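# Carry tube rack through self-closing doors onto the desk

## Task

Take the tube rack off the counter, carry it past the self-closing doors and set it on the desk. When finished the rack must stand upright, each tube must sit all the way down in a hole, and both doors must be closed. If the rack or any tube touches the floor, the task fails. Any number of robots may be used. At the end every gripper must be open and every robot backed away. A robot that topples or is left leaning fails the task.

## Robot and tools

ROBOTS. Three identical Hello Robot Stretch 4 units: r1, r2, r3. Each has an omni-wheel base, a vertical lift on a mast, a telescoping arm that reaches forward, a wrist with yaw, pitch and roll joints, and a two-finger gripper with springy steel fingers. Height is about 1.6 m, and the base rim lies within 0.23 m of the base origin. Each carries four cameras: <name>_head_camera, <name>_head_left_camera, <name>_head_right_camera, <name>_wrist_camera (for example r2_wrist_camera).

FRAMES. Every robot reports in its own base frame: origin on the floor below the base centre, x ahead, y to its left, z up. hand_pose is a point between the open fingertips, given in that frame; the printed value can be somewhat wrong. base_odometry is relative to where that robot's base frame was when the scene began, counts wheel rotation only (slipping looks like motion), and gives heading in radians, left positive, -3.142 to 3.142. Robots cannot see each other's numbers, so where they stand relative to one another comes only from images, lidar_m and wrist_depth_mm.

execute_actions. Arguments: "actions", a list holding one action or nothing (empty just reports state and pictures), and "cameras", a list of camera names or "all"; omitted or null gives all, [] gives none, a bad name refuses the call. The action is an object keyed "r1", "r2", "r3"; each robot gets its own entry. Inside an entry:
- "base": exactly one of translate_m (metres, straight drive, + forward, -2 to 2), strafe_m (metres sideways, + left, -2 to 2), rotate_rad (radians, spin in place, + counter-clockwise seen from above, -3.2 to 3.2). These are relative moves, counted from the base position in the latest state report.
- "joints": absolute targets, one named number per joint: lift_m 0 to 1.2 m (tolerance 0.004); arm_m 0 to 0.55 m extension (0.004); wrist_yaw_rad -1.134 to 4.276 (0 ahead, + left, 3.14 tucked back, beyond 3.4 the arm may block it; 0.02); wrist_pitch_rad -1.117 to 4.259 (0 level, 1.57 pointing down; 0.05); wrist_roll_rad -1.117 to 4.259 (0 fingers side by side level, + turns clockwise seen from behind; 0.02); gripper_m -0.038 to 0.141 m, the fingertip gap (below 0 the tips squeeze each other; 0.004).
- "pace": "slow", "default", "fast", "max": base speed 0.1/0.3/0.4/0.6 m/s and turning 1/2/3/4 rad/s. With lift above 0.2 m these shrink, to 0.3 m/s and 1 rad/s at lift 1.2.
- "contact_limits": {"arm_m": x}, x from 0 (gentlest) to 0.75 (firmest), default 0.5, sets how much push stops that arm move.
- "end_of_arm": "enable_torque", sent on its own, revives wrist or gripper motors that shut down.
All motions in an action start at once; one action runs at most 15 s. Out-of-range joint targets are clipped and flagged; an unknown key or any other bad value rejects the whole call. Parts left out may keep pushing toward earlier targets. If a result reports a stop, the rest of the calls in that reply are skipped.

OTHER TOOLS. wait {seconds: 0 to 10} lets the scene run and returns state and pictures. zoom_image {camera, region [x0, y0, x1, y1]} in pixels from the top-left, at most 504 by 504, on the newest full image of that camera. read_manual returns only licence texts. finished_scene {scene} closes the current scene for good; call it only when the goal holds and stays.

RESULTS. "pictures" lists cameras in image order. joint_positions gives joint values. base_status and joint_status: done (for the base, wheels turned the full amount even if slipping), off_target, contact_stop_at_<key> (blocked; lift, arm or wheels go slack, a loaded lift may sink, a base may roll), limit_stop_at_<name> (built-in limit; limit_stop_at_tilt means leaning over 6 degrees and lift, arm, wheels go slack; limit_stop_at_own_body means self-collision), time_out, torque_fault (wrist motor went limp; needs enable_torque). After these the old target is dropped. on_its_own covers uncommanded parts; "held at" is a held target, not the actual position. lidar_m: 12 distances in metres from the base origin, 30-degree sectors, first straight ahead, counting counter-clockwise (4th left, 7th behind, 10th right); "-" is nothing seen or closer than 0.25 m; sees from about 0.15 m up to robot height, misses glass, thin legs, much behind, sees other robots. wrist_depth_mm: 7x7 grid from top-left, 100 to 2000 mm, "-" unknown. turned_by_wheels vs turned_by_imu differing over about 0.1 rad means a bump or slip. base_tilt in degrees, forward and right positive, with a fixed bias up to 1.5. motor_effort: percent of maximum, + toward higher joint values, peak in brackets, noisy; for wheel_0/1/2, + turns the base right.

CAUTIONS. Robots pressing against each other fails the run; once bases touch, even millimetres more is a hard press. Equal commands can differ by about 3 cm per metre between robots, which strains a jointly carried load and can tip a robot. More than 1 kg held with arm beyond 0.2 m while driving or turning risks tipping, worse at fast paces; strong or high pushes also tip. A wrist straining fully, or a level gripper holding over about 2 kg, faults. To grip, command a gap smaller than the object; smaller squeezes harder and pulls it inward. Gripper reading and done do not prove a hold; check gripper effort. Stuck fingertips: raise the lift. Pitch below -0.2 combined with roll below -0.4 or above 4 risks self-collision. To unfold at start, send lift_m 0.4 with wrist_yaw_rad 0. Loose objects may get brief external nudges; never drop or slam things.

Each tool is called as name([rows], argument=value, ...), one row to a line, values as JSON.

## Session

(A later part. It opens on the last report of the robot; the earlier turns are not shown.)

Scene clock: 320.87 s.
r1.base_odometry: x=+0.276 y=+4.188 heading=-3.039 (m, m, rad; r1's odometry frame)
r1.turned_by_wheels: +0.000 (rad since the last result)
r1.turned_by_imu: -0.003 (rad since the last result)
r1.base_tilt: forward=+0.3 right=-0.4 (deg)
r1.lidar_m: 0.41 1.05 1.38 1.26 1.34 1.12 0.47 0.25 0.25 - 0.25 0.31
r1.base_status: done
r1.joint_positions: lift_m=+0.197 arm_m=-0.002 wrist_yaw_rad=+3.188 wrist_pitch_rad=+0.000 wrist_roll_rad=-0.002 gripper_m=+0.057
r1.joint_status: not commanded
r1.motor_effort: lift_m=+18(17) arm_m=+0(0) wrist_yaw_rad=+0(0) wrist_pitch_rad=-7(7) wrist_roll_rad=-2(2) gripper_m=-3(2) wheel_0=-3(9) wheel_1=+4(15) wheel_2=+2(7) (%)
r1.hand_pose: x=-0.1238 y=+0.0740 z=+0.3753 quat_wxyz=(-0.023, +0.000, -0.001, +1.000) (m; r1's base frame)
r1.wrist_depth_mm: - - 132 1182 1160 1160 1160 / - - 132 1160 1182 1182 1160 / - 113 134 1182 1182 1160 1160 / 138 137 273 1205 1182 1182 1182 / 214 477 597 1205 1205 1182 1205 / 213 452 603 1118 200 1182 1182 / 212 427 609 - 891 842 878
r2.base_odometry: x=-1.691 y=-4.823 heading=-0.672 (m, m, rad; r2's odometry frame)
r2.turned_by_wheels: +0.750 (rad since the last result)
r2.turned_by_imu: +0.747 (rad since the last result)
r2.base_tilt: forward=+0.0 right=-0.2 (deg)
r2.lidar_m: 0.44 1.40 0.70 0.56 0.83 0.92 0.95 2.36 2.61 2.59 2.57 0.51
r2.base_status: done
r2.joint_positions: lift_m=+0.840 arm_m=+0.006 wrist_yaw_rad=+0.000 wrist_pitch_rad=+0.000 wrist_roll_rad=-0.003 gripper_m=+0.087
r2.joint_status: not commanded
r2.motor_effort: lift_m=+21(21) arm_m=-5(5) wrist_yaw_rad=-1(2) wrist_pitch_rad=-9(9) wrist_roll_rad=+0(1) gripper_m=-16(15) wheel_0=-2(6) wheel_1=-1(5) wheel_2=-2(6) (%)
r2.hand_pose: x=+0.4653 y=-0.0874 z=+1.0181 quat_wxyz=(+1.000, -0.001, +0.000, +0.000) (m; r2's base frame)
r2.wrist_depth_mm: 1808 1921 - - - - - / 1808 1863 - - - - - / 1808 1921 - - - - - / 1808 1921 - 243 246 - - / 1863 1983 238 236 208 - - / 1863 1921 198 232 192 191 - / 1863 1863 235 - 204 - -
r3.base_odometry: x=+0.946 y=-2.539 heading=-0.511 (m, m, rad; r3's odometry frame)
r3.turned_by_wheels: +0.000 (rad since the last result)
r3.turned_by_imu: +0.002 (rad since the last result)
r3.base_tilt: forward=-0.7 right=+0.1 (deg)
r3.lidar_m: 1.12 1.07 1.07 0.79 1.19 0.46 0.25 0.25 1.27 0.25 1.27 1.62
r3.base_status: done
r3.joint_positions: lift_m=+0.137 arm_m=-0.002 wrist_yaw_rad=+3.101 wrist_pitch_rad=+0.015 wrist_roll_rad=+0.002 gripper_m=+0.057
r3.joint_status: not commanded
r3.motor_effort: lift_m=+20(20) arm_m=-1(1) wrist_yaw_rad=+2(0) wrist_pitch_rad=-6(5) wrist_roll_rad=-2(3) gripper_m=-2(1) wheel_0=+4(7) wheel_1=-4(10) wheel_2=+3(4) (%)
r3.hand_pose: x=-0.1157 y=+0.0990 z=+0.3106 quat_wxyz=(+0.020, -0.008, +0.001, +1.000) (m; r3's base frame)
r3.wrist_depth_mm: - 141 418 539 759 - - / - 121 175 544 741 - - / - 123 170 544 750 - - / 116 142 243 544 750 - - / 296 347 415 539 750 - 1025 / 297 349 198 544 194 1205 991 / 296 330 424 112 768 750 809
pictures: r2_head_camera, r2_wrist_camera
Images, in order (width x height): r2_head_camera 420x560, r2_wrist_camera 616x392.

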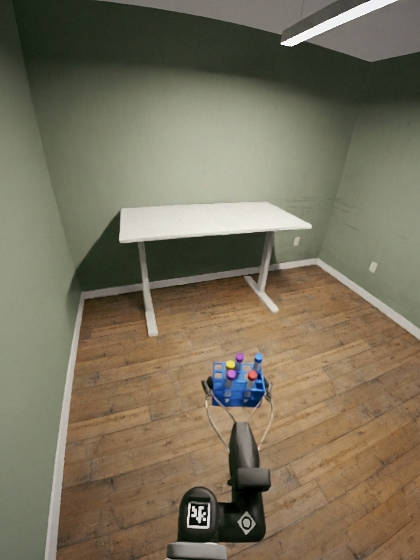

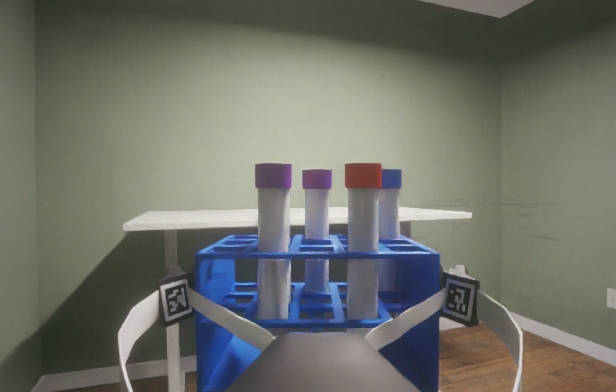

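execute_actions([
  {"r2": {"base": {"translate_m": 1.05}, "joints": {"lift_m": 0.93}}, "r3": {"base": {"rotate_rad": 0.57}, "pace": "slow"}, "r1": {"base": {"strafe_m": 0.27}, "pace": "slow"}},
], cameras=["r2_head_camera", "r2_wrist_camera", "r1_head_right_camera", "r3_head_left_camera"])

Scene clock: 337.77 s.
r1.base_odometry: x=+0.304 y=+3.920 heading=-3.039 (m, m, rad; r1's odometry frame)
r1.turned_by_wheels: +0.000 (rad since the last result)
r1.turned_by_imu: -0.004 (rad since the last result)
r1.base_tilt: forward=+0.2 right=-0.2 (deg)
r1.lidar_m: 0.98 1.01 1.37 1.01 1.02 1.13 1.07 0.59 0.42 0.39 0.40 0.53
r1.base_status: done
r1.joint_positions: lift_m=+0.197 arm_m=-0.002 wrist_yaw_rad=+3.188 wrist_pitch_rad=+0.000 wrist_roll_rad=-0.002 gripper_m=+0.057
r1.joint_status: not commanded
r1.motor_effort: lift_m=+17(17) arm_m=+0(0) wrist_yaw_rad=+1(0) wrist_pitch_rad=-5(7) wrist_roll_rad=-3(0) gripper_m=-2(0) wheel_0=-2(12) wheel_1=+4(15) wheel_2=-1(4) (%)
r1.hand_pose: x=-0.1238 y=+0.0740 z=+0.3753 quat_wxyz=(-0.023, +0.000, -0.001, +1.000) (m; r1's base frame)
r1.wrist_depth_mm: - - 131 1205 1160 1205 1160 / - - 132 1182 1182 1160 1205 / - 113 134 1160 1182 1205 1182 / 139 136 273 1205 1182 1182 1182 / 213 831 1182 1205 1205 1205 1182 / 213 778 1008 1118 200 1182 1182 / 212 699 866 - 917 854 891
r2.base_odometry: x=-0.869 y=-5.477 heading=-0.672 (m, m, rad; r2's odometry frame)
r2.turned_by_wheels: +0.000 (rad since the last result)
r2.turned_by_imu: +0.002 (rad since the last result)
r2.base_tilt: forward=+0.0 right=-0.2 (deg)
r2.lidar_m: 0.41 0.59 0.66 0.94 0.91 1.03 1.97 3.34 2.73 2.21 2.18 0.51
r2.base_status: done
r2.joint_positions: lift_m=+0.930 arm_m=+0.006 wrist_yaw_rad=+0.000 wrist_pitch_rad=+0.000 wrist_roll_rad=-0.003 gripper_m=+0.087
r2.joint_status: all done
r2.motor_effort: lift_m=+21(23) arm_m=-5(5) wrist_yaw_rad=-2(1) wrist_pitch_rad=-9(9) wrist_roll_rad=-2(0) gripper_m=-15(13) wheel_0=-1(3) wheel_1=-1(5) wheel_2=+2(10) (%)
r2.hand_pose: x=+0.4653 y=-0.0874 z=+1.1081 quat_wxyz=(+1.000, -0.001, +0.000, +0.000) (m; r2's base frame)
r2.wrist_depth_mm: 1025 1078 1182 1281 1430 1576 1708 / 1025 1098 1160 1308 1397 1537 1708 / 1008 1098 1160 1255 1397 1499 1756 / 1008 1060 1182 245 247 1576 1756 / 1025 1060 236 236 208 1182 1756 / 634 530 196 232 193 193 621 / 427 402 234 - 203 960 1808
r3.base_odometry: x=+0.946 y=-2.539 heading=+0.059 (m, m, rad; r3's odometry frame)
r3.turned_by_wheels: +0.569 (rad since the last result)
r3.turned_by_imu: +0.573 (rad since the last result)
r3.base_tilt: forward=-0.8 right=+0.0 (deg)
r3.lidar_m: 1.06 0.99 0.82 3.91 0.46 0.25 - 1.15 0.25 0.99 1.62 1.15
r3.base_status: done
r3.joint_positions: lift_m=+0.137 arm_m=-0.002 wrist_yaw_rad=+3.101 wrist_pitch_rad=+0.015 wrist_roll_rad=+0.002 gripper_m=+0.057
r3.joint_status: not commanded
r3.motor_effort: lift_m=+20(20) arm_m=+0(0) wrist_yaw_rad=+0(3) wrist_pitch_rad=-5(6) wrist_roll_rad=-2(2) gripper_m=-3(4) wheel_0=-4(4) wheel_1=-7(8) wheel_2=+3(4) (%)
r3.hand_pose: x=-0.1157 y=+0.0990 z=+0.3106 quat_wxyz=(+0.020, -0.008, +0.001, +1.000) (m; r3's base frame)
r3.wrist_depth_mm: - 141 336 357 387 415 455 / - 121 175 355 384 418 452 / - 123 170 357 384 421 455 / 116 141 244 357 387 418 452 / 293 314 330 359 384 418 459 / 294 314 198 355 193 421 455 / 294 307 336 112 389 415 455
pictures: r1_head_right_camera, r2_head_camera, r2_wrist_camera, r3_head_left_camera
Images, in order (width x height): r1_head_right_camera 420x672, r2_head_camera 420x560, r2_wrist_camera 616x392, r3_head_left_camera 420x672.

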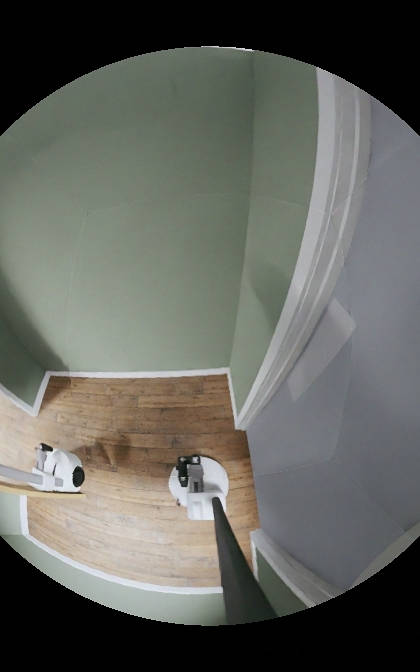

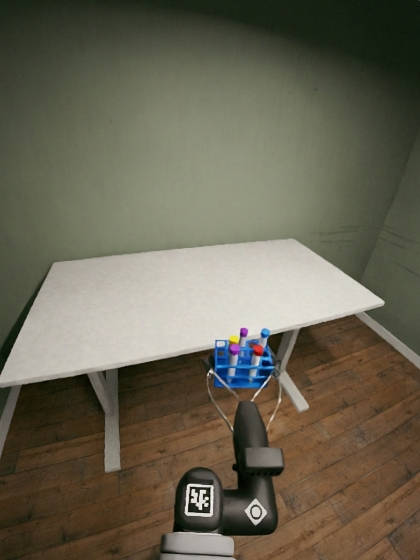

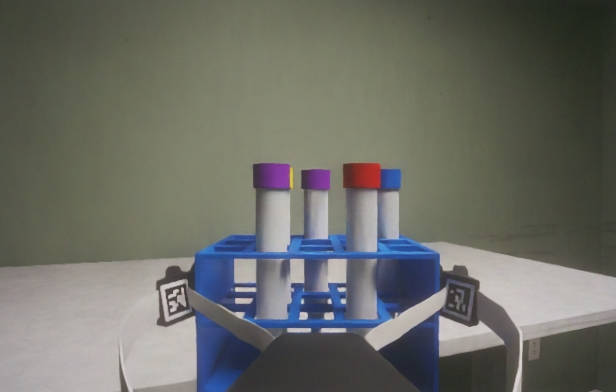

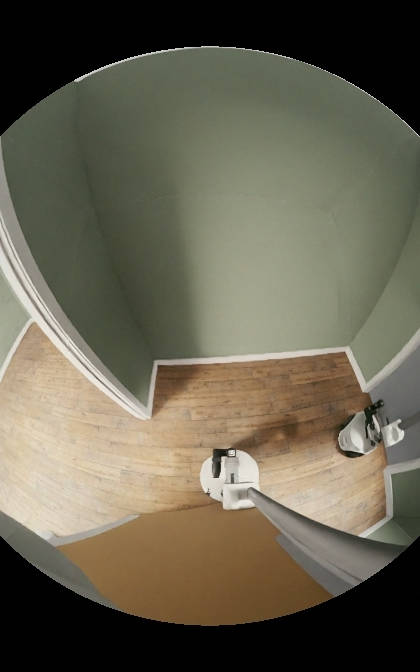

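execute_actions([
  {"r2": {"joints": {"lift_m": 0.86, "arm_m": 0.42}}, "r3": {"base": {"strafe_m": 0.45}}},
], cameras=["r2_head_camera", "r2_wrist_camera", "r3_head_left_camera"])

Scene clock: 345.13 s.
r1.base_odometry: x=+0.304 y=+3.920 heading=-3.039 (m, m, rad; r1's odometry frame)
r1.turned_by_wheels: +0.000 (rad since the last result)
r1.turned_by_imu: -0.003 (rad since the last result)
r1.base_tilt: forward=+0.3 right=-0.3 (deg)
r1.lidar_m: 0.98 1.03 1.37 1.10 1.59 1.15 1.07 0.59 0.42 0.37 0.41 0.52
r1.base_status: not commanded
r1.joint_positions: lift_m=+0.197 arm_m=-0.002 wrist_yaw_rad=+3.188 wrist_pitch_rad=+0.000 wrist_roll_rad=-0.002 gripper_m=+0.057
r1.joint_status: not commanded
r1.motor_effort: lift_m=+17(17) arm_m=+0(0) wrist_yaw_rad=+1(1) wrist_pitch_rad=-6(7) wrist_roll_rad=+0(0) gripper_m=-3(4) wheel_0=-2(3) wheel_1=+4(4) wheel_2=-1(2) (%)
r1.hand_pose: x=-0.1238 y=+0.0740 z=+0.3753 quat_wxyz=(-0.023, +0.000, -0.001, +1.000) (m; r1's base frame)
r1.wrist_depth_mm: - - 131 1182 1182 1182 1160 / - - 132 1205 1205 1160 1182 / - 113 134 1205 1182 1205 1182 / 139 136 273 1182 1205 1205 1182 / 213 831 1205 1229 1205 1205 1182 / 213 788 991 1138 200 1205 1205 / 212 699 866 - 904 842 878
r2.base_odometry: x=-0.869 y=-5.477 heading=-0.672 (m, m, rad; r2's odometry frame)
r2.turned_by_wheels: +0.000 (rad since the last result)
r2.turned_by_imu: +0.002 (rad since the last result)
r2.base_tilt: forward=+0.0 right=-0.3 (deg)
r2.lidar_m: 0.58 0.58 0.67 0.93 0.93 1.01 1.98 3.34 2.69 2.21 2.20 0.75
r2.base_status: not commanded
r2.joint_positions: lift_m=+0.860 arm_m=+0.419 wrist_yaw_rad=+0.000 wrist_pitch_rad=+0.000 wrist_roll_rad=-0.003 gripper_m=+0.087
r2.joint_status: all done
r2.motor_effort: lift_m=+17(21) arm_m=+6(8) wrist_yaw_rad=-1(1) wrist_pitch_rad=-8(8) wrist_roll_rad=-1(2) gripper_m=-13(16) wheel_0=-1(1) wheel_1=-1(1) wheel_2=+2(2) (%)
r2.hand_pose: x=+0.8784 y=-0.0874 z=+1.0385 quat_wxyz=(+1.000, -0.001, +0.000, +0.000) (m; r2's base frame)
r2.wrist_depth_mm: 683 741 809 854 960 1042 1160 / 691 741 798 854 946 1060 1160 / 691 741 809 866 946 1042 1160 / 707 750 798 245 246 1078 1160 / 683 732 236 235 208 768 946 / 415 353 196 232 193 191 407 / 283 266 234 - 203 272 281
r3.base_odometry: x=+0.920 y=-2.090 heading=+0.059 (m, m, rad; r3's odometry frame)
r3.turned_by_wheels: +0.000 (rad since the last result)
r3.turned_by_imu: +0.003 (rad since the last result)
r3.base_tilt: forward=-0.7 right=+0.1 (deg)
r3.lidar_m: 1.01 0.48 2.87 3.48 1.59 0.29 0.25 - 0.25 0.27 1.60 1.10
r3.base_status: done
r3.joint_positions: lift_m=+0.137 arm_m=-0.002 wrist_yaw_rad=+3.101 wrist_pitch_rad=+0.015 wrist_roll_rad=+0.002 gripper_m=+0.057
r3.joint_status: not commanded
r3.motor_effort: lift_m=+20(20) arm_m=+0(0) wrist_yaw_rad=+0(2) wrist_pitch_rad=-4(5) wrist_roll_rad=-2(2) gripper_m=-4(3) wheel_0=-1(10) wheel_1=-9(7) wheel_2=+12(12) (%)
r3.hand_pose: x=-0.1157 y=+0.0990 z=+0.3106 quat_wxyz=(+0.020, -0.008, +0.001, +1.000) (m; r3's base frame)
r3.wrist_depth_mm: - 141 373 436 554 - - / - 121 175 436 530 - - / - 122 169 442 530 - - / 116 141 244 439 525 - - / 290 327 370 439 525 - 1308 / 290 327 199 436 194 1098 1182 / 290 317 375 112 559 715 809
pictures: r2_head_camera, r2_wrist_camera, r3_head_left_camera
Images, in order (width x height): r2_head_camera 420x560, r2_wrist_camera 616x392, r3_head_left_camera 420x672.

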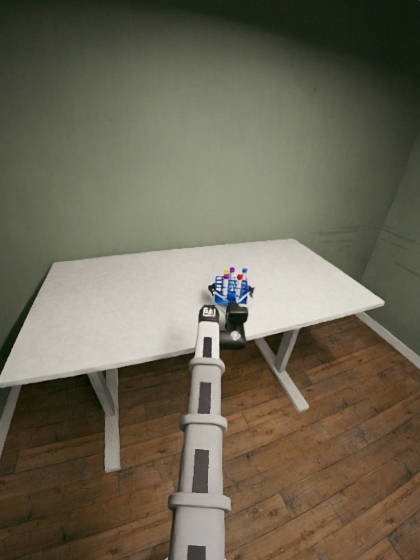

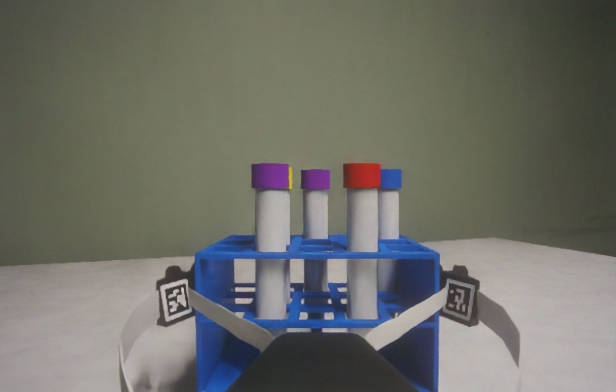

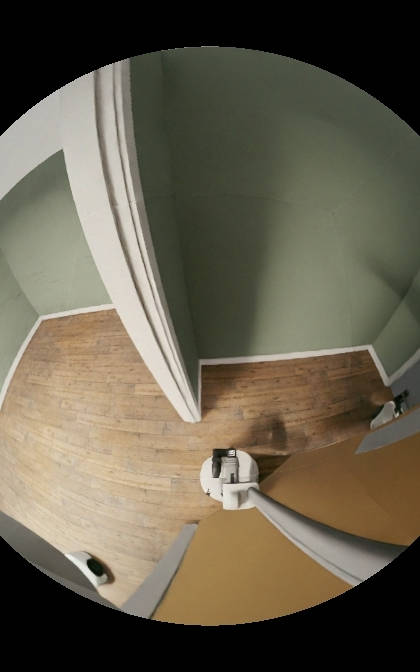

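execute_actions([
  {"r2": {"joints": {"lift_m": 0.832}, "pace": "slow"}, "r3": {"base": {"strafe_m": 0.1}, "pace": "slow"}},
], cameras=["r2_wrist_camera"])

Scene clock: 351.40 s.
r1.base_odometry: x=+0.304 y=+3.920 heading=-3.039 (m, m, rad; r1's odometry frame)
r1.turned_by_wheels: +0.000 (rad since the last result)
r1.turned_by_imu: -0.002 (rad since the last result)
r1.base_tilt: forward=+0.2 right=-0.3 (deg)
r1.lidar_m: 0.99 1.03 1.39 1.21 1.59 1.13 1.07 0.59 0.42 0.38 0.40 0.53
r1.base_status: not commanded
r1.joint_positions: lift_m=+0.197 arm_m=-0.002 wrist_yaw_rad=+3.188 wrist_pitch_rad=+0.000 wrist_roll_rad=-0.002 gripper_m=+0.057
r1.joint_status: not commanded
r1.motor_effort: lift_m=+17(17) arm_m=+0(0) wrist_yaw_rad=+0(1) wrist_pitch_rad=-7(6) wrist_roll_rad=-2(1) gripper_m=-4(3) wheel_0=-3(3) wheel_1=+4(4) wheel_2=-1(1) (%)
r1.hand_pose: x=-0.1238 y=+0.0740 z=+0.3753 quat_wxyz=(-0.023, +0.000, -0.001, +1.000) (m; r1's base frame)
r1.wrist_depth_mm: - - 131 1205 1229 1160 1160 / - - 132 1182 1182 1160 1160 / - 113 134 1182 1182 1182 1160 / 138 136 273 1205 1229 1205 1182 / 214 831 1255 1229 1205 1205 1205 / 213 778 1008 1118 200 1182 1182 / 213 699 866 - 904 842 878
r2.base_odometry: x=-0.869 y=-5.477 heading=-0.672 (m, m, rad; r2's odometry frame)
r2.turned_by_wheels: +0.000 (rad since the last result)
r2.turned_by_imu: +0.002 (rad since the last result)
r2.base_tilt: forward=+0.1 right=-0.2 (deg)
r2.lidar_m: 0.60 0.58 0.67 0.94 0.92 1.03 1.97 3.36 2.72 2.20 2.19 0.72
r2.base_status: not commanded
r2.joint_positions: lift_m=+0.832 arm_m=+0.419 wrist_yaw_rad=+0.000 wrist_pitch_rad=+0.000 wrist_roll_rad=-0.003 gripper_m=+0.087
r2.joint_status: all done
r2.motor_effort: lift_m=+17(17) arm_m=+5(6) wrist_yaw_rad=-1(2) wrist_pitch_rad=-9(8) wrist_roll_rad=-1(2) gripper_m=-16(17) wheel_0=-1(1) wheel_1=-2(2) wheel_2=+2(2) (%)
r2.hand_pose: x=+0.8784 y=-0.0874 z=+1.0105 quat_wxyz=(+1.000, -0.001, +0.000, +0.000) (m; r2's base frame)
r2.wrist_depth_mm: 699 741 788 866 960 1042 1160 / 699 715 809 866 917 1042 1182 / 691 741 809 866 946 1060 1160 / 699 741 809 245 247 1078 1160 / 627 640 236 235 207 621 603 / 332 282 195 233 193 192 327 / 226 214 218 - 204 218 229
r3.base_odometry: x=+0.915 y=-1.990 heading=+0.059 (m, m, rad; r3's odometry frame)
r3.turned_by_wheels: +0.000 (rad since the last result)
r3.turned_by_imu: +0.001 (rad since the last result)
r3.base_tilt: forward=-0.7 right=+0.0 (deg)
r3.lidar_m: 0.47 0.46 2.88 3.38 1.58 0.43 0.25 - 0.25 0.25 0.41 1.07
r3.base_status: done
r3.joint_positions: lift_m=+0.137 arm_m=-0.002 wrist_yaw_rad=+3.101 wrist_pitch_rad=+0.015 wrist_roll_rad=+0.002 gripper_m=+0.057
r3.joint_status: not commanded
r3.motor_effort: lift_m=+20(20) arm_m=+0(0) wrist_yaw_rad=+3(1) wrist_pitch_rad=-4(5) wrist_roll_rad=-3(1) gripper_m=-3(5) wheel_0=+1(5) wheel_1=-7(7) wheel_2=+12(11) (%)
r3.hand_pose: x=-0.1157 y=+0.0990 z=+0.3106 quat_wxyz=(+0.020, -0.008, +0.001, +1.000) (m; r3's base frame)
r3.wrist_depth_mm: - 141 402 500 - - - / - 121 175 500 574 - - / - 122 170 496 569 - - / 116 142 243 508 574 - - / 290 338 397 504 574 - 1255 / 291 338 198 496 194 1182 1182 / 293 322 404 112 707 741 831
pictures: r2_wrist_camera
Images, in order (width x height): r2_wrist_camera 616x392.

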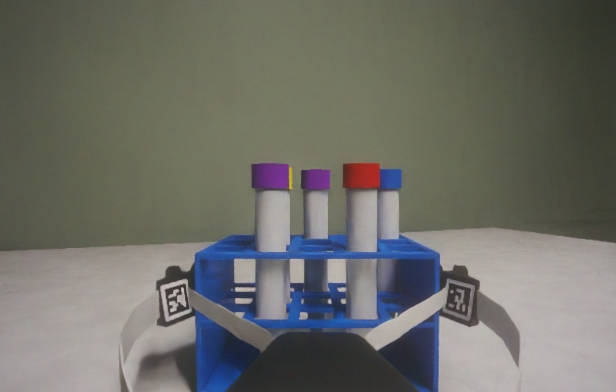

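execute_actions([
  {"r2": {"joints": {"lift_m": 0.829, "gripper_m": 0.141}}, "r3": {"base": {"strafe_m": 0.12}, "pace": "slow"}},
], cameras=["r2_wrist_camera", "r2_head_camera"])

Scene clock: 356.47 s.
r1.base_odometry: x=+0.304 y=+3.920 heading=-3.039 (m, m, rad; r1's odometry frame)
r1.turned_by_wheels: +0.000 (rad since the last result)
r1.turned_by_imu: -0.002 (rad since the last result)
r1.base_tilt: forward=+0.2 right=-0.3 (deg)
r1.lidar_m: 0.98 1.02 1.37 1.38 1.59 1.13 1.07 0.60 0.42 0.38 0.39 0.53
r1.base_status: not commanded
r1.joint_positions: lift_m=+0.197 arm_m=-0.002 wrist_yaw_rad=+3.188 wrist_pitch_rad=+0.000 wrist_roll_rad=-0.002 gripper_m=+0.057
r1.joint_status: not commanded
r1.motor_effort: lift_m=+17(17) arm_m=+0(0) wrist_yaw_rad=+0(0) wrist_pitch_rad=-5(6) wrist_roll_rad=+1(1) gripper_m=-1(2) wheel_0=-3(2) wheel_1=+4(4) wheel_2=-1(1) (%)
r1.hand_pose: x=-0.1238 y=+0.0740 z=+0.3753 quat_wxyz=(-0.023, +0.000, -0.001, +1.000) (m; r1's base frame)
r1.wrist_depth_mm: - - 131 1182 1205 1160 1160 / - - 132 1182 1182 1160 1160 / - 113 134 1182 1205 1182 1160 / 138 136 273 1205 1205 1182 1182 / 213 820 1229 1205 1205 1182 1182 / 213 778 991 1138 200 1205 1182 / 213 699 878 - 891 842 891
r2.base_odometry: x=-0.869 y=-5.477 heading=-0.672 (m, m, rad; r2's odometry frame)
r2.turned_by_wheels: +0.000 (rad since the last result)
r2.turned_by_imu: +0.001 (rad since the last result)
r2.base_tilt: forward=+0.0 right=-0.2 (deg)
r2.lidar_m: 0.60 0.59 0.66 0.94 0.93 1.03 1.50 3.35 2.73 2.18 2.19 0.75
r2.base_status: not commanded
r2.joint_positions: lift_m=+0.829 arm_m=+0.419 wrist_yaw_rad=+0.000 wrist_pitch_rad=-0.001 wrist_roll_rad=-0.003 gripper_m=+0.141
r2.joint_status: all done
r2.motor_effort: lift_m=+17(15) arm_m=+5(5) wrist_yaw_rad=-2(2) wrist_pitch_rad=-5(8) wrist_roll_rad=-1(2) gripper_m=-4(10) wheel_0=-1(1) wheel_1=-2(1) wheel_2=+2(2) (%)
r2.hand_pose: x=+0.8784 y=-0.0874 z=+1.0078 quat_wxyz=(+1.000, -0.001, -0.001, +0.000) (m; r2's base frame)
r2.wrist_depth_mm: 699 741 798 878 960 1008 1138 / 699 741 809 866 976 1042 1160 / 707 750 798 866 960 1060 1182 / 691 759 798 256 946 1078 1182 / 640 627 263 208 235 609 597 / 327 301 200 206 204 273 320 / 222 224 219 - 216 208 226
r3.base_odometry: x=+0.908 y=-1.870 heading=+0.060 (m, m, rad; r3's odometry frame)
r3.turned_by_wheels: +0.000 (rad since the last result)
r3.turned_by_imu: +0.001 (rad since the last result)
r3.base_tilt: forward=-0.7 right=+0.0 (deg)
r3.lidar_m: 0.43 0.48 2.85 3.25 2.80 1.43 0.31 0.25 - 0.25 0.29 1.09
r3.base_status: done
r3.joint_positions: lift_m=+0.137 arm_m=-0.002 wrist_yaw_rad=+3.101 wrist_pitch_rad=+0.015 wrist_roll_rad=+0.002 gripper_m=+0.057
r3.joint_status: not commanded
r3.motor_effort: lift_m=+20(20) arm_m=+0(0) wrist_yaw_rad=+2(1) wrist_pitch_rad=-6(5) wrist_roll_rad=-2(2) gripper_m=-6(3) wheel_0=+6(7) wheel_1=-10(12) wheel_2=+8(10) (%)
r3.hand_pose: x=-0.1157 y=+0.0990 z=+0.3106 quat_wxyz=(+0.020, -0.008, +0.001, +1.000) (m; r3's base frame)
r3.wrist_depth_mm: - 141 484 559 - - - / - 121 176 564 - - - / - 122 170 564 - - - / 116 141 244 564 - - - / 306 377 469 564 - 1756 1229 / 312 377 199 564 194 1205 1182 / 310 353 484 112 809 750 820
pictures: r2_head_camera, r2_wrist_camera
Images, in order (width x height): r2_head_camera 420x560, r2_wrist_camera 616x392.

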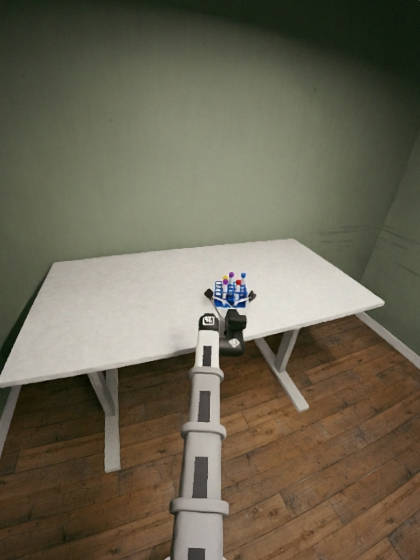

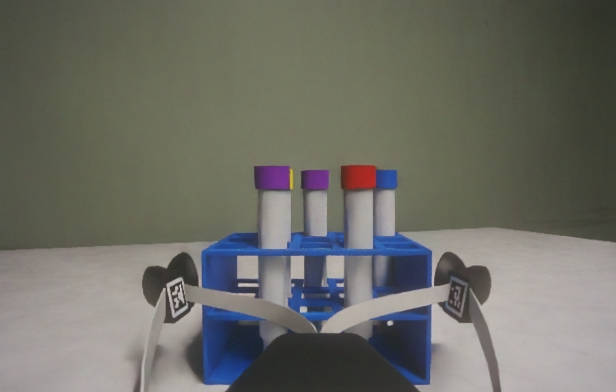

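Released cleanly. Retract the arm while r3 finishes letting the door close.

execute_actions([
  {"r2": {"joints": {"arm_m": 0.0}}, "r3": {"base": {"strafe_m": 0.4}, "pace": "slow"}},
], cameras=["r2_wrist_camera", "r2_head_camera", "r3_head_right_camera", "r1_head_left_camera", "r1_head_right_camera"])

Scene clock: 364.20 s.
r1.base_odometry: x=+0.304 y=+3.920 heading=-3.039 (m, m, rad; r1's odometry frame)
r1.turned_by_wheels: +0.000 (rad since the last result)
r1.turned_by_imu: -0.003 (rad since the last result)
r1.base_tilt: forward=+0.3 right=-0.2 (deg)
r1.lidar_m: 0.99 1.01 1.38 1.84 1.58 1.13 1.07 0.58 0.42 0.39 0.40 0.53
r1.base_status: not commanded
r1.joint_positions: lift_m=+0.197 arm_m=-0.002 wrist_yaw_rad=+3.188 wrist_pitch_rad=+0.000 wrist_roll_rad=-0.002 gripper_m=+0.057
r1.joint_status: not commanded
r1.motor_effort: lift_m=+17(18) arm_m=+0(0) wrist_yaw_rad=+0(0) wrist_pitch_rad=-5(6) wrist_roll_rad=+1(0) gripper_m=-4(2) wheel_0=-2(3) wheel_1=+4(4) wheel_2=-2(1) (%)
r1.hand_pose: x=-0.1238 y=+0.0740 z=+0.3753 quat_wxyz=(-0.023, +0.000, -0.001, +1.000) (m; r1's base frame)
r1.wrist_depth_mm: - - 131 1160 1182 1160 1138 / - - 132 1205 1205 1160 1182 / - 113 134 1229 1205 1205 1160 / 139 136 273 1182 1229 1229 1182 / 214 842 1229 1205 1229 1205 1182 / 213 778 1008 1118 200 1205 1205 / 213 707 866 - 904 831 891
r2.base_odometry: x=-0.869 y=-5.477 heading=-0.672 (m, m, rad; r2's odometry frame)
r2.turned_by_wheels: +0.000 (rad since the last result)
r2.turned_by_imu: +0.002 (rad since the last result)
r2.base_tilt: forward=+0.0 right=-0.3 (deg)
r2.lidar_m: 0.59 0.58 0.66 0.94 0.92 1.03 1.23 3.34 2.74 2.19 2.20 0.73
r2.base_status: not commanded
r2.joint_positions: lift_m=+0.829 arm_m=+0.003 wrist_yaw_rad=+0.000 wrist_pitch_rad=-0.002 wrist_roll_rad=-0.003 gripper_m=+0.141
r2.joint_status: all done
joint sent to its limit — the command would take r2.arm_m past its lower limit, so that joint was sent only as far as its limit.
r2.motor_effort: lift_m=+17(17) arm_m=-5(4) wrist_yaw_rad=-1(1) wrist_pitch_rad=-5(6) wrist_roll_rad=-2(1) gripper_m=+0(2) wheel_0=-1(1) wheel_1=-1(1) wheel_2=+2(2) (%)
r2.hand_pose: x=+0.4629 y=-0.0874 z=+1.0079 quat_wxyz=(+1.000, -0.001, -0.001, +0.000) (m; r2's base frame)
r2.wrist_depth_mm: 1008 1098 1205 1255 1397 1576 1661 / 991 1098 1160 1308 1366 1537 1756 / 1008 1078 1160 1255 1397 1537 1661 / 991 1098 1182 1229 1397 1576 1708 / 647 647 634 615 640 615 741 / 370 370 418 436 500 976 1756 / 1042 1098 1182 - 1397 1464 1708
r3.base_odometry: x=+0.884 y=-1.470 heading=+0.060 (m, m, rad; r3's odometry frame)
r3.turned_by_wheels: +0.000 (rad since the last result)
r3.turned_by_imu: +0.002 (rad since the last result)
r3.base_tilt: forward=-0.7 right=+0.0 (deg)
r3.lidar_m: 1.00 2.13 2.87 2.85 2.96 1.23 1.24 0.52 0.38 0.34 0.38 0.53
r3.base_status: done
r3.joint_positions: lift_m=+0.137 arm_m=-0.002 wrist_yaw_rad=+3.101 wrist_pitch_rad=+0.015 wrist_roll_rad=+0.002 gripper_m=+0.057
r3.joint_status: not commanded
r3.motor_effort: lift_m=+20(20) arm_m=+0(0) wrist_yaw_rad=+2(0) wrist_pitch_rad=-5(5) wrist_roll_rad=-3(4) gripper_m=-4(4) wheel_0=-1(5) wheel_1=+1(9) wheel_2=+0(6) (%)
r3.hand_pose: x=-0.1157 y=+0.0990 z=+0.3106 quat_wxyz=(+0.020, -0.008, +0.001, +1.000) (m; r3's base frame)
r3.wrist_depth_mm: - 141 1983 - - - - / - 121 175 - - - - / - 122 169 - - - - / 116 141 244 - - - - / 559 854 1661 - 1336 1255 - / 564 866 198 1205 193 1205 1182 / 564 723 798 112 809 750 820
pictures: r1_head_left_camera, r1_head_right_camera, r2_head_camera, r2_wrist_camera, r3_head_right_camera
Images, in order (width x height): r1_head_left_camera 420x672, r1_head_right_camera 420x672, r2_head_camera 420x560, r2_wrist_camera 616x392, r3_head_right_camera 420x672.

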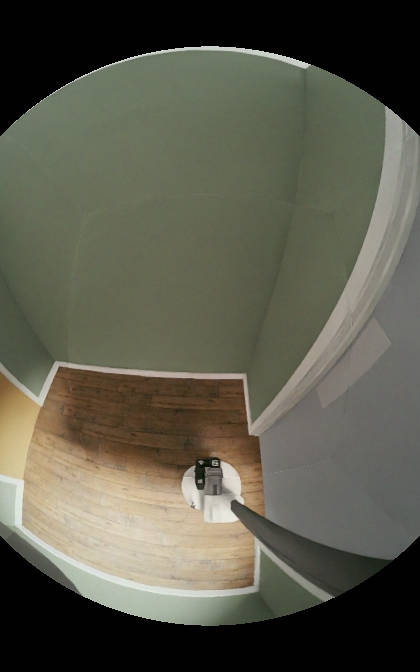

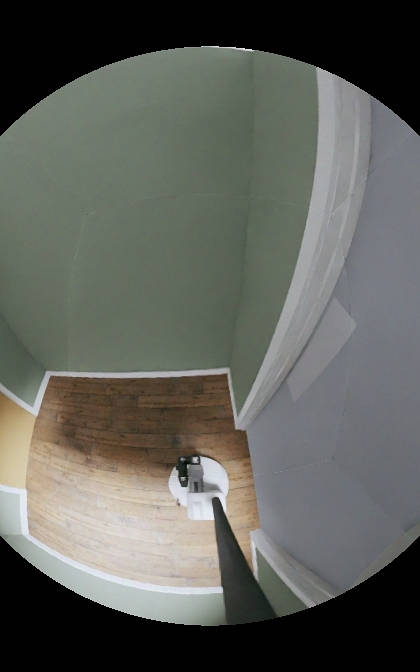

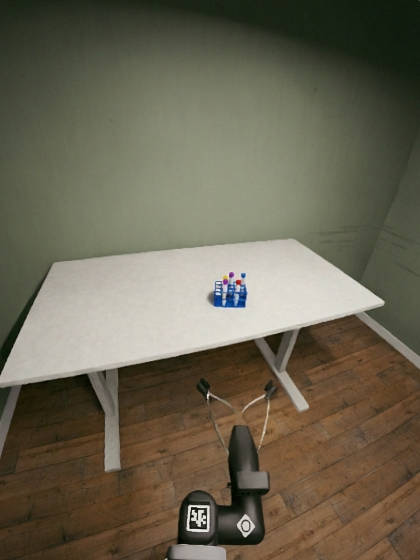

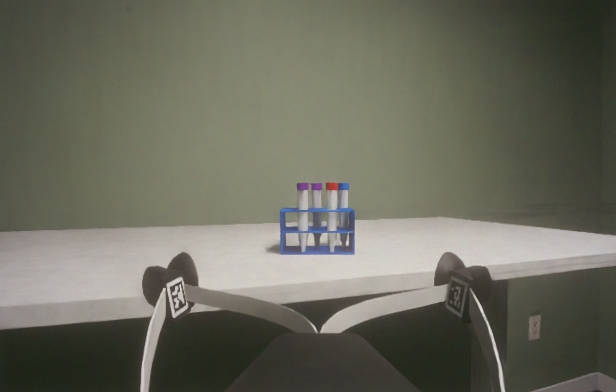

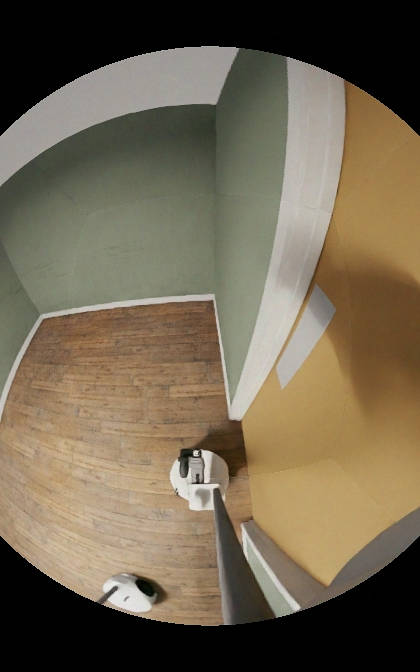

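zoom_image(camera="r2_wrist_camera", region=[260, 160, 380, 270])

Region (260, 160, 380, 270) of r2_wrist_camera's 616x392 image, scaled by 4.200; it fills the top 462 rows of this view, and the rest is white.

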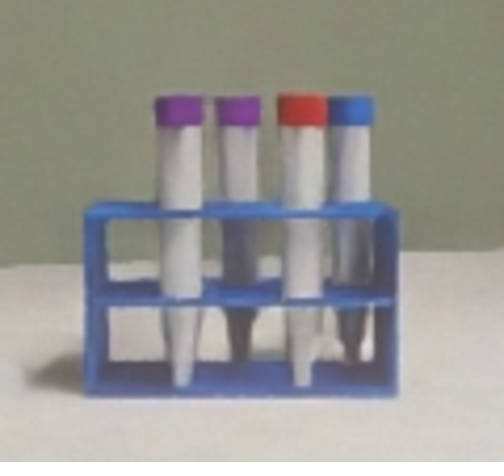

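execute_actions(actions=[], cameras=["r1_head_left_camera", "r3_head_right_camera", "r2_wrist_camera"])

Scene clock: 367.73 s.
r1.base_odometry: x=+0.304 y=+3.920 heading=-3.039 (m, m, rad; r1's odometry frame)
r1.turned_by_wheels: +0.000 (rad since the last result)
r1.turned_by_imu: -0.001 (rad since the last result)
r1.base_tilt: forward=+0.3 right=-0.2 (deg)
r1.lidar_m: 0.99 1.02 1.39 1.83 1.61 1.12 1.07 0.59 0.42 0.38 0.42 0.52
r1.base_status: not commanded
r1.joint_positions: lift_m=+0.197 arm_m=-0.002 wrist_yaw_rad=+3.188 wrist_pitch_rad=+0.000 wrist_roll_rad=-0.002 gripper_m=+0.057
r1.joint_status: not commanded
r1.motor_effort: lift_m=+17(18) arm_m=+0(0) wrist_yaw_rad=+1(0) wrist_pitch_rad=-4(6) wrist_roll_rad=-3(0) gripper_m=-4(2) wheel_0=-2(3) wheel_1=+4(4) wheel_2=-1(1) (%)
r1.hand_pose: x=-0.1238 y=+0.0740 z=+0.3753 quat_wxyz=(-0.023, +0.000, -0.001, +1.000) (m; r1's base frame)
r1.wrist_depth_mm: - - 131 1182 1182 1160 1160 / - - 132 1205 1182 1182 1182 / - 113 134 1205 1205 1182 1182 / 139 137 273 1205 1205 1205 1160 / 213 842 1229 1229 1205 1205 1182 / 213 768 1008 1138 200 1205 1182 / 213 691 878 - 917 842 891
r2.base_odometry: x=-0.869 y=-5.477 heading=-0.672 (m, m, rad; r2's odometry frame)
r2.turned_by_wheels: +0.000 (rad since the last result)
r2.turned_by_imu: +0.001 (rad since the last result)
r2.base_tilt: forward=+0.0 right=-0.3 (deg)
r2.lidar_m: 0.60 0.60 0.67 0.94 0.91 1.04 1.24 3.35 2.71 2.18 2.19 0.73
r2.base_status: not commanded
r2.joint_positions: lift_m=+0.829 arm_m=+0.003 wrist_yaw_rad=+0.000 wrist_pitch_rad=-0.002 wrist_roll_rad=-0.003 gripper_m=+0.141
r2.joint_status: all done
joint sent to its limit — the command would take r2.arm_m past its lower limit, so that joint was sent only as far as its limit.
r2.motor_effort: lift_m=+17(17) arm_m=-5(4) wrist_yaw_rad=-1(1) wrist_pitch_rad=-5(6) wrist_roll_rad=-1(1) gripper_m=+2(2) wheel_0=-1(1) wheel_1=-1(1) wheel_2=+2(2) (%)
r2.hand_pose: x=+0.4629 y=-0.0874 z=+1.0079 quat_wxyz=(+1.000, -0.001, -0.001, +0.000) (m; r2's base frame)
r2.wrist_depth_mm: 1008 1078 1160 1281 1397 1537 1708 / 1008 1078 1182 1281 1430 1499 1661 / 1025 1098 1205 1308 1430 1537 1756 / 1008 1078 1160 1205 1366 1537 1756 / 640 647 647 621 634 627 750 / 370 373 418 439 492 946 1708 / 1008 1060 1182 - 1397 1499 1708
r3.base_odometry: x=+0.884 y=-1.470 heading=+0.060 (m, m, rad; r3's odometry frame)
r3.turned_by_wheels: +0.000 (rad since the last result)
r3.turned_by_imu: +0.000 (rad since the last result)
r3.base_tilt: forward=-0.7 right=+0.0 (deg)
r3.lidar_m: 1.00 2.13 2.88 2.83 2.94 1.22 1.28 0.51 0.38 0.33 0.36 0.49
r3.base_status: done
r3.joint_positions: lift_m=+0.137 arm_m=-0.002 wrist_yaw_rad=+3.101 wrist_pitch_rad=+0.015 wrist_roll_rad=+0.002 gripper_m=+0.057
r3.joint_status: not commanded
r3.motor_effort: lift_m=+20(20) arm_m=+0(0) wrist_yaw_rad=+1(0) wrist_pitch_rad=-5(5) wrist_roll_rad=-2(4) gripper_m=+0(4) wheel_0=-1(5) wheel_1=+2(9) wheel_2=+0(6) (%)
r3.hand_pose: x=-0.1157 y=+0.0990 z=+0.3106 quat_wxyz=(+0.020, -0.008, +0.001, +1.000) (m; r3's base frame)
r3.wrist_depth_mm: - 141 1921 - - - - / - 121 175 - - - - / - 122 170 - - - - / 116 142 243 - - - - / 559 866 1618 - 1397 1255 - / 564 854 198 1229 193 1205 1160 / 564 707 809 112 809 741 820
pictures: r1_head_left_camera, r2_wrist_camera, r3_head_right_camera
Images, in order (width x height): r1_head_left_camera 420x672, r2_wrist_camera 616x392, r3_head_right_camera 420x672.

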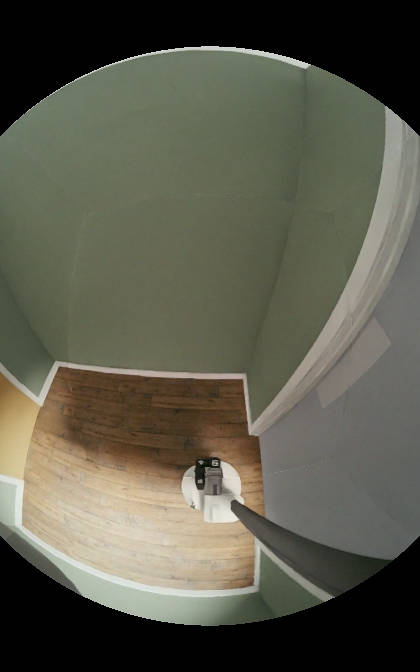

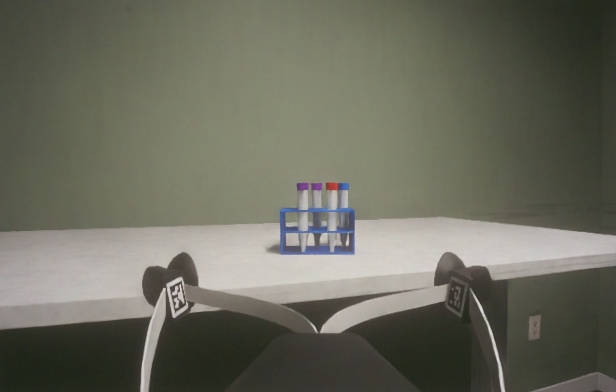

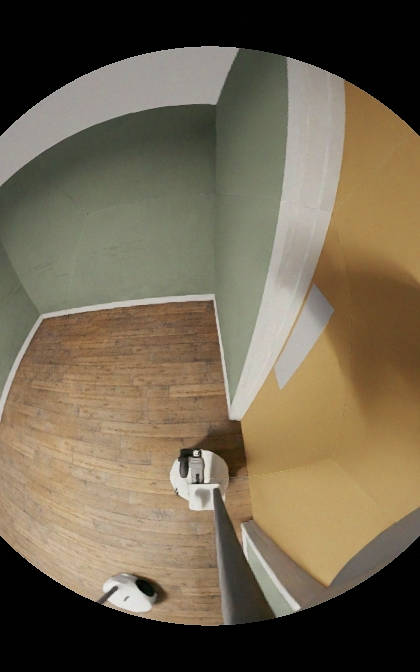

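Both doors are shut, the rack is upright on the desk with the tubes seated, and all three robots are clear.

finished_scene(scene=2)

The scene is finished: the task was done.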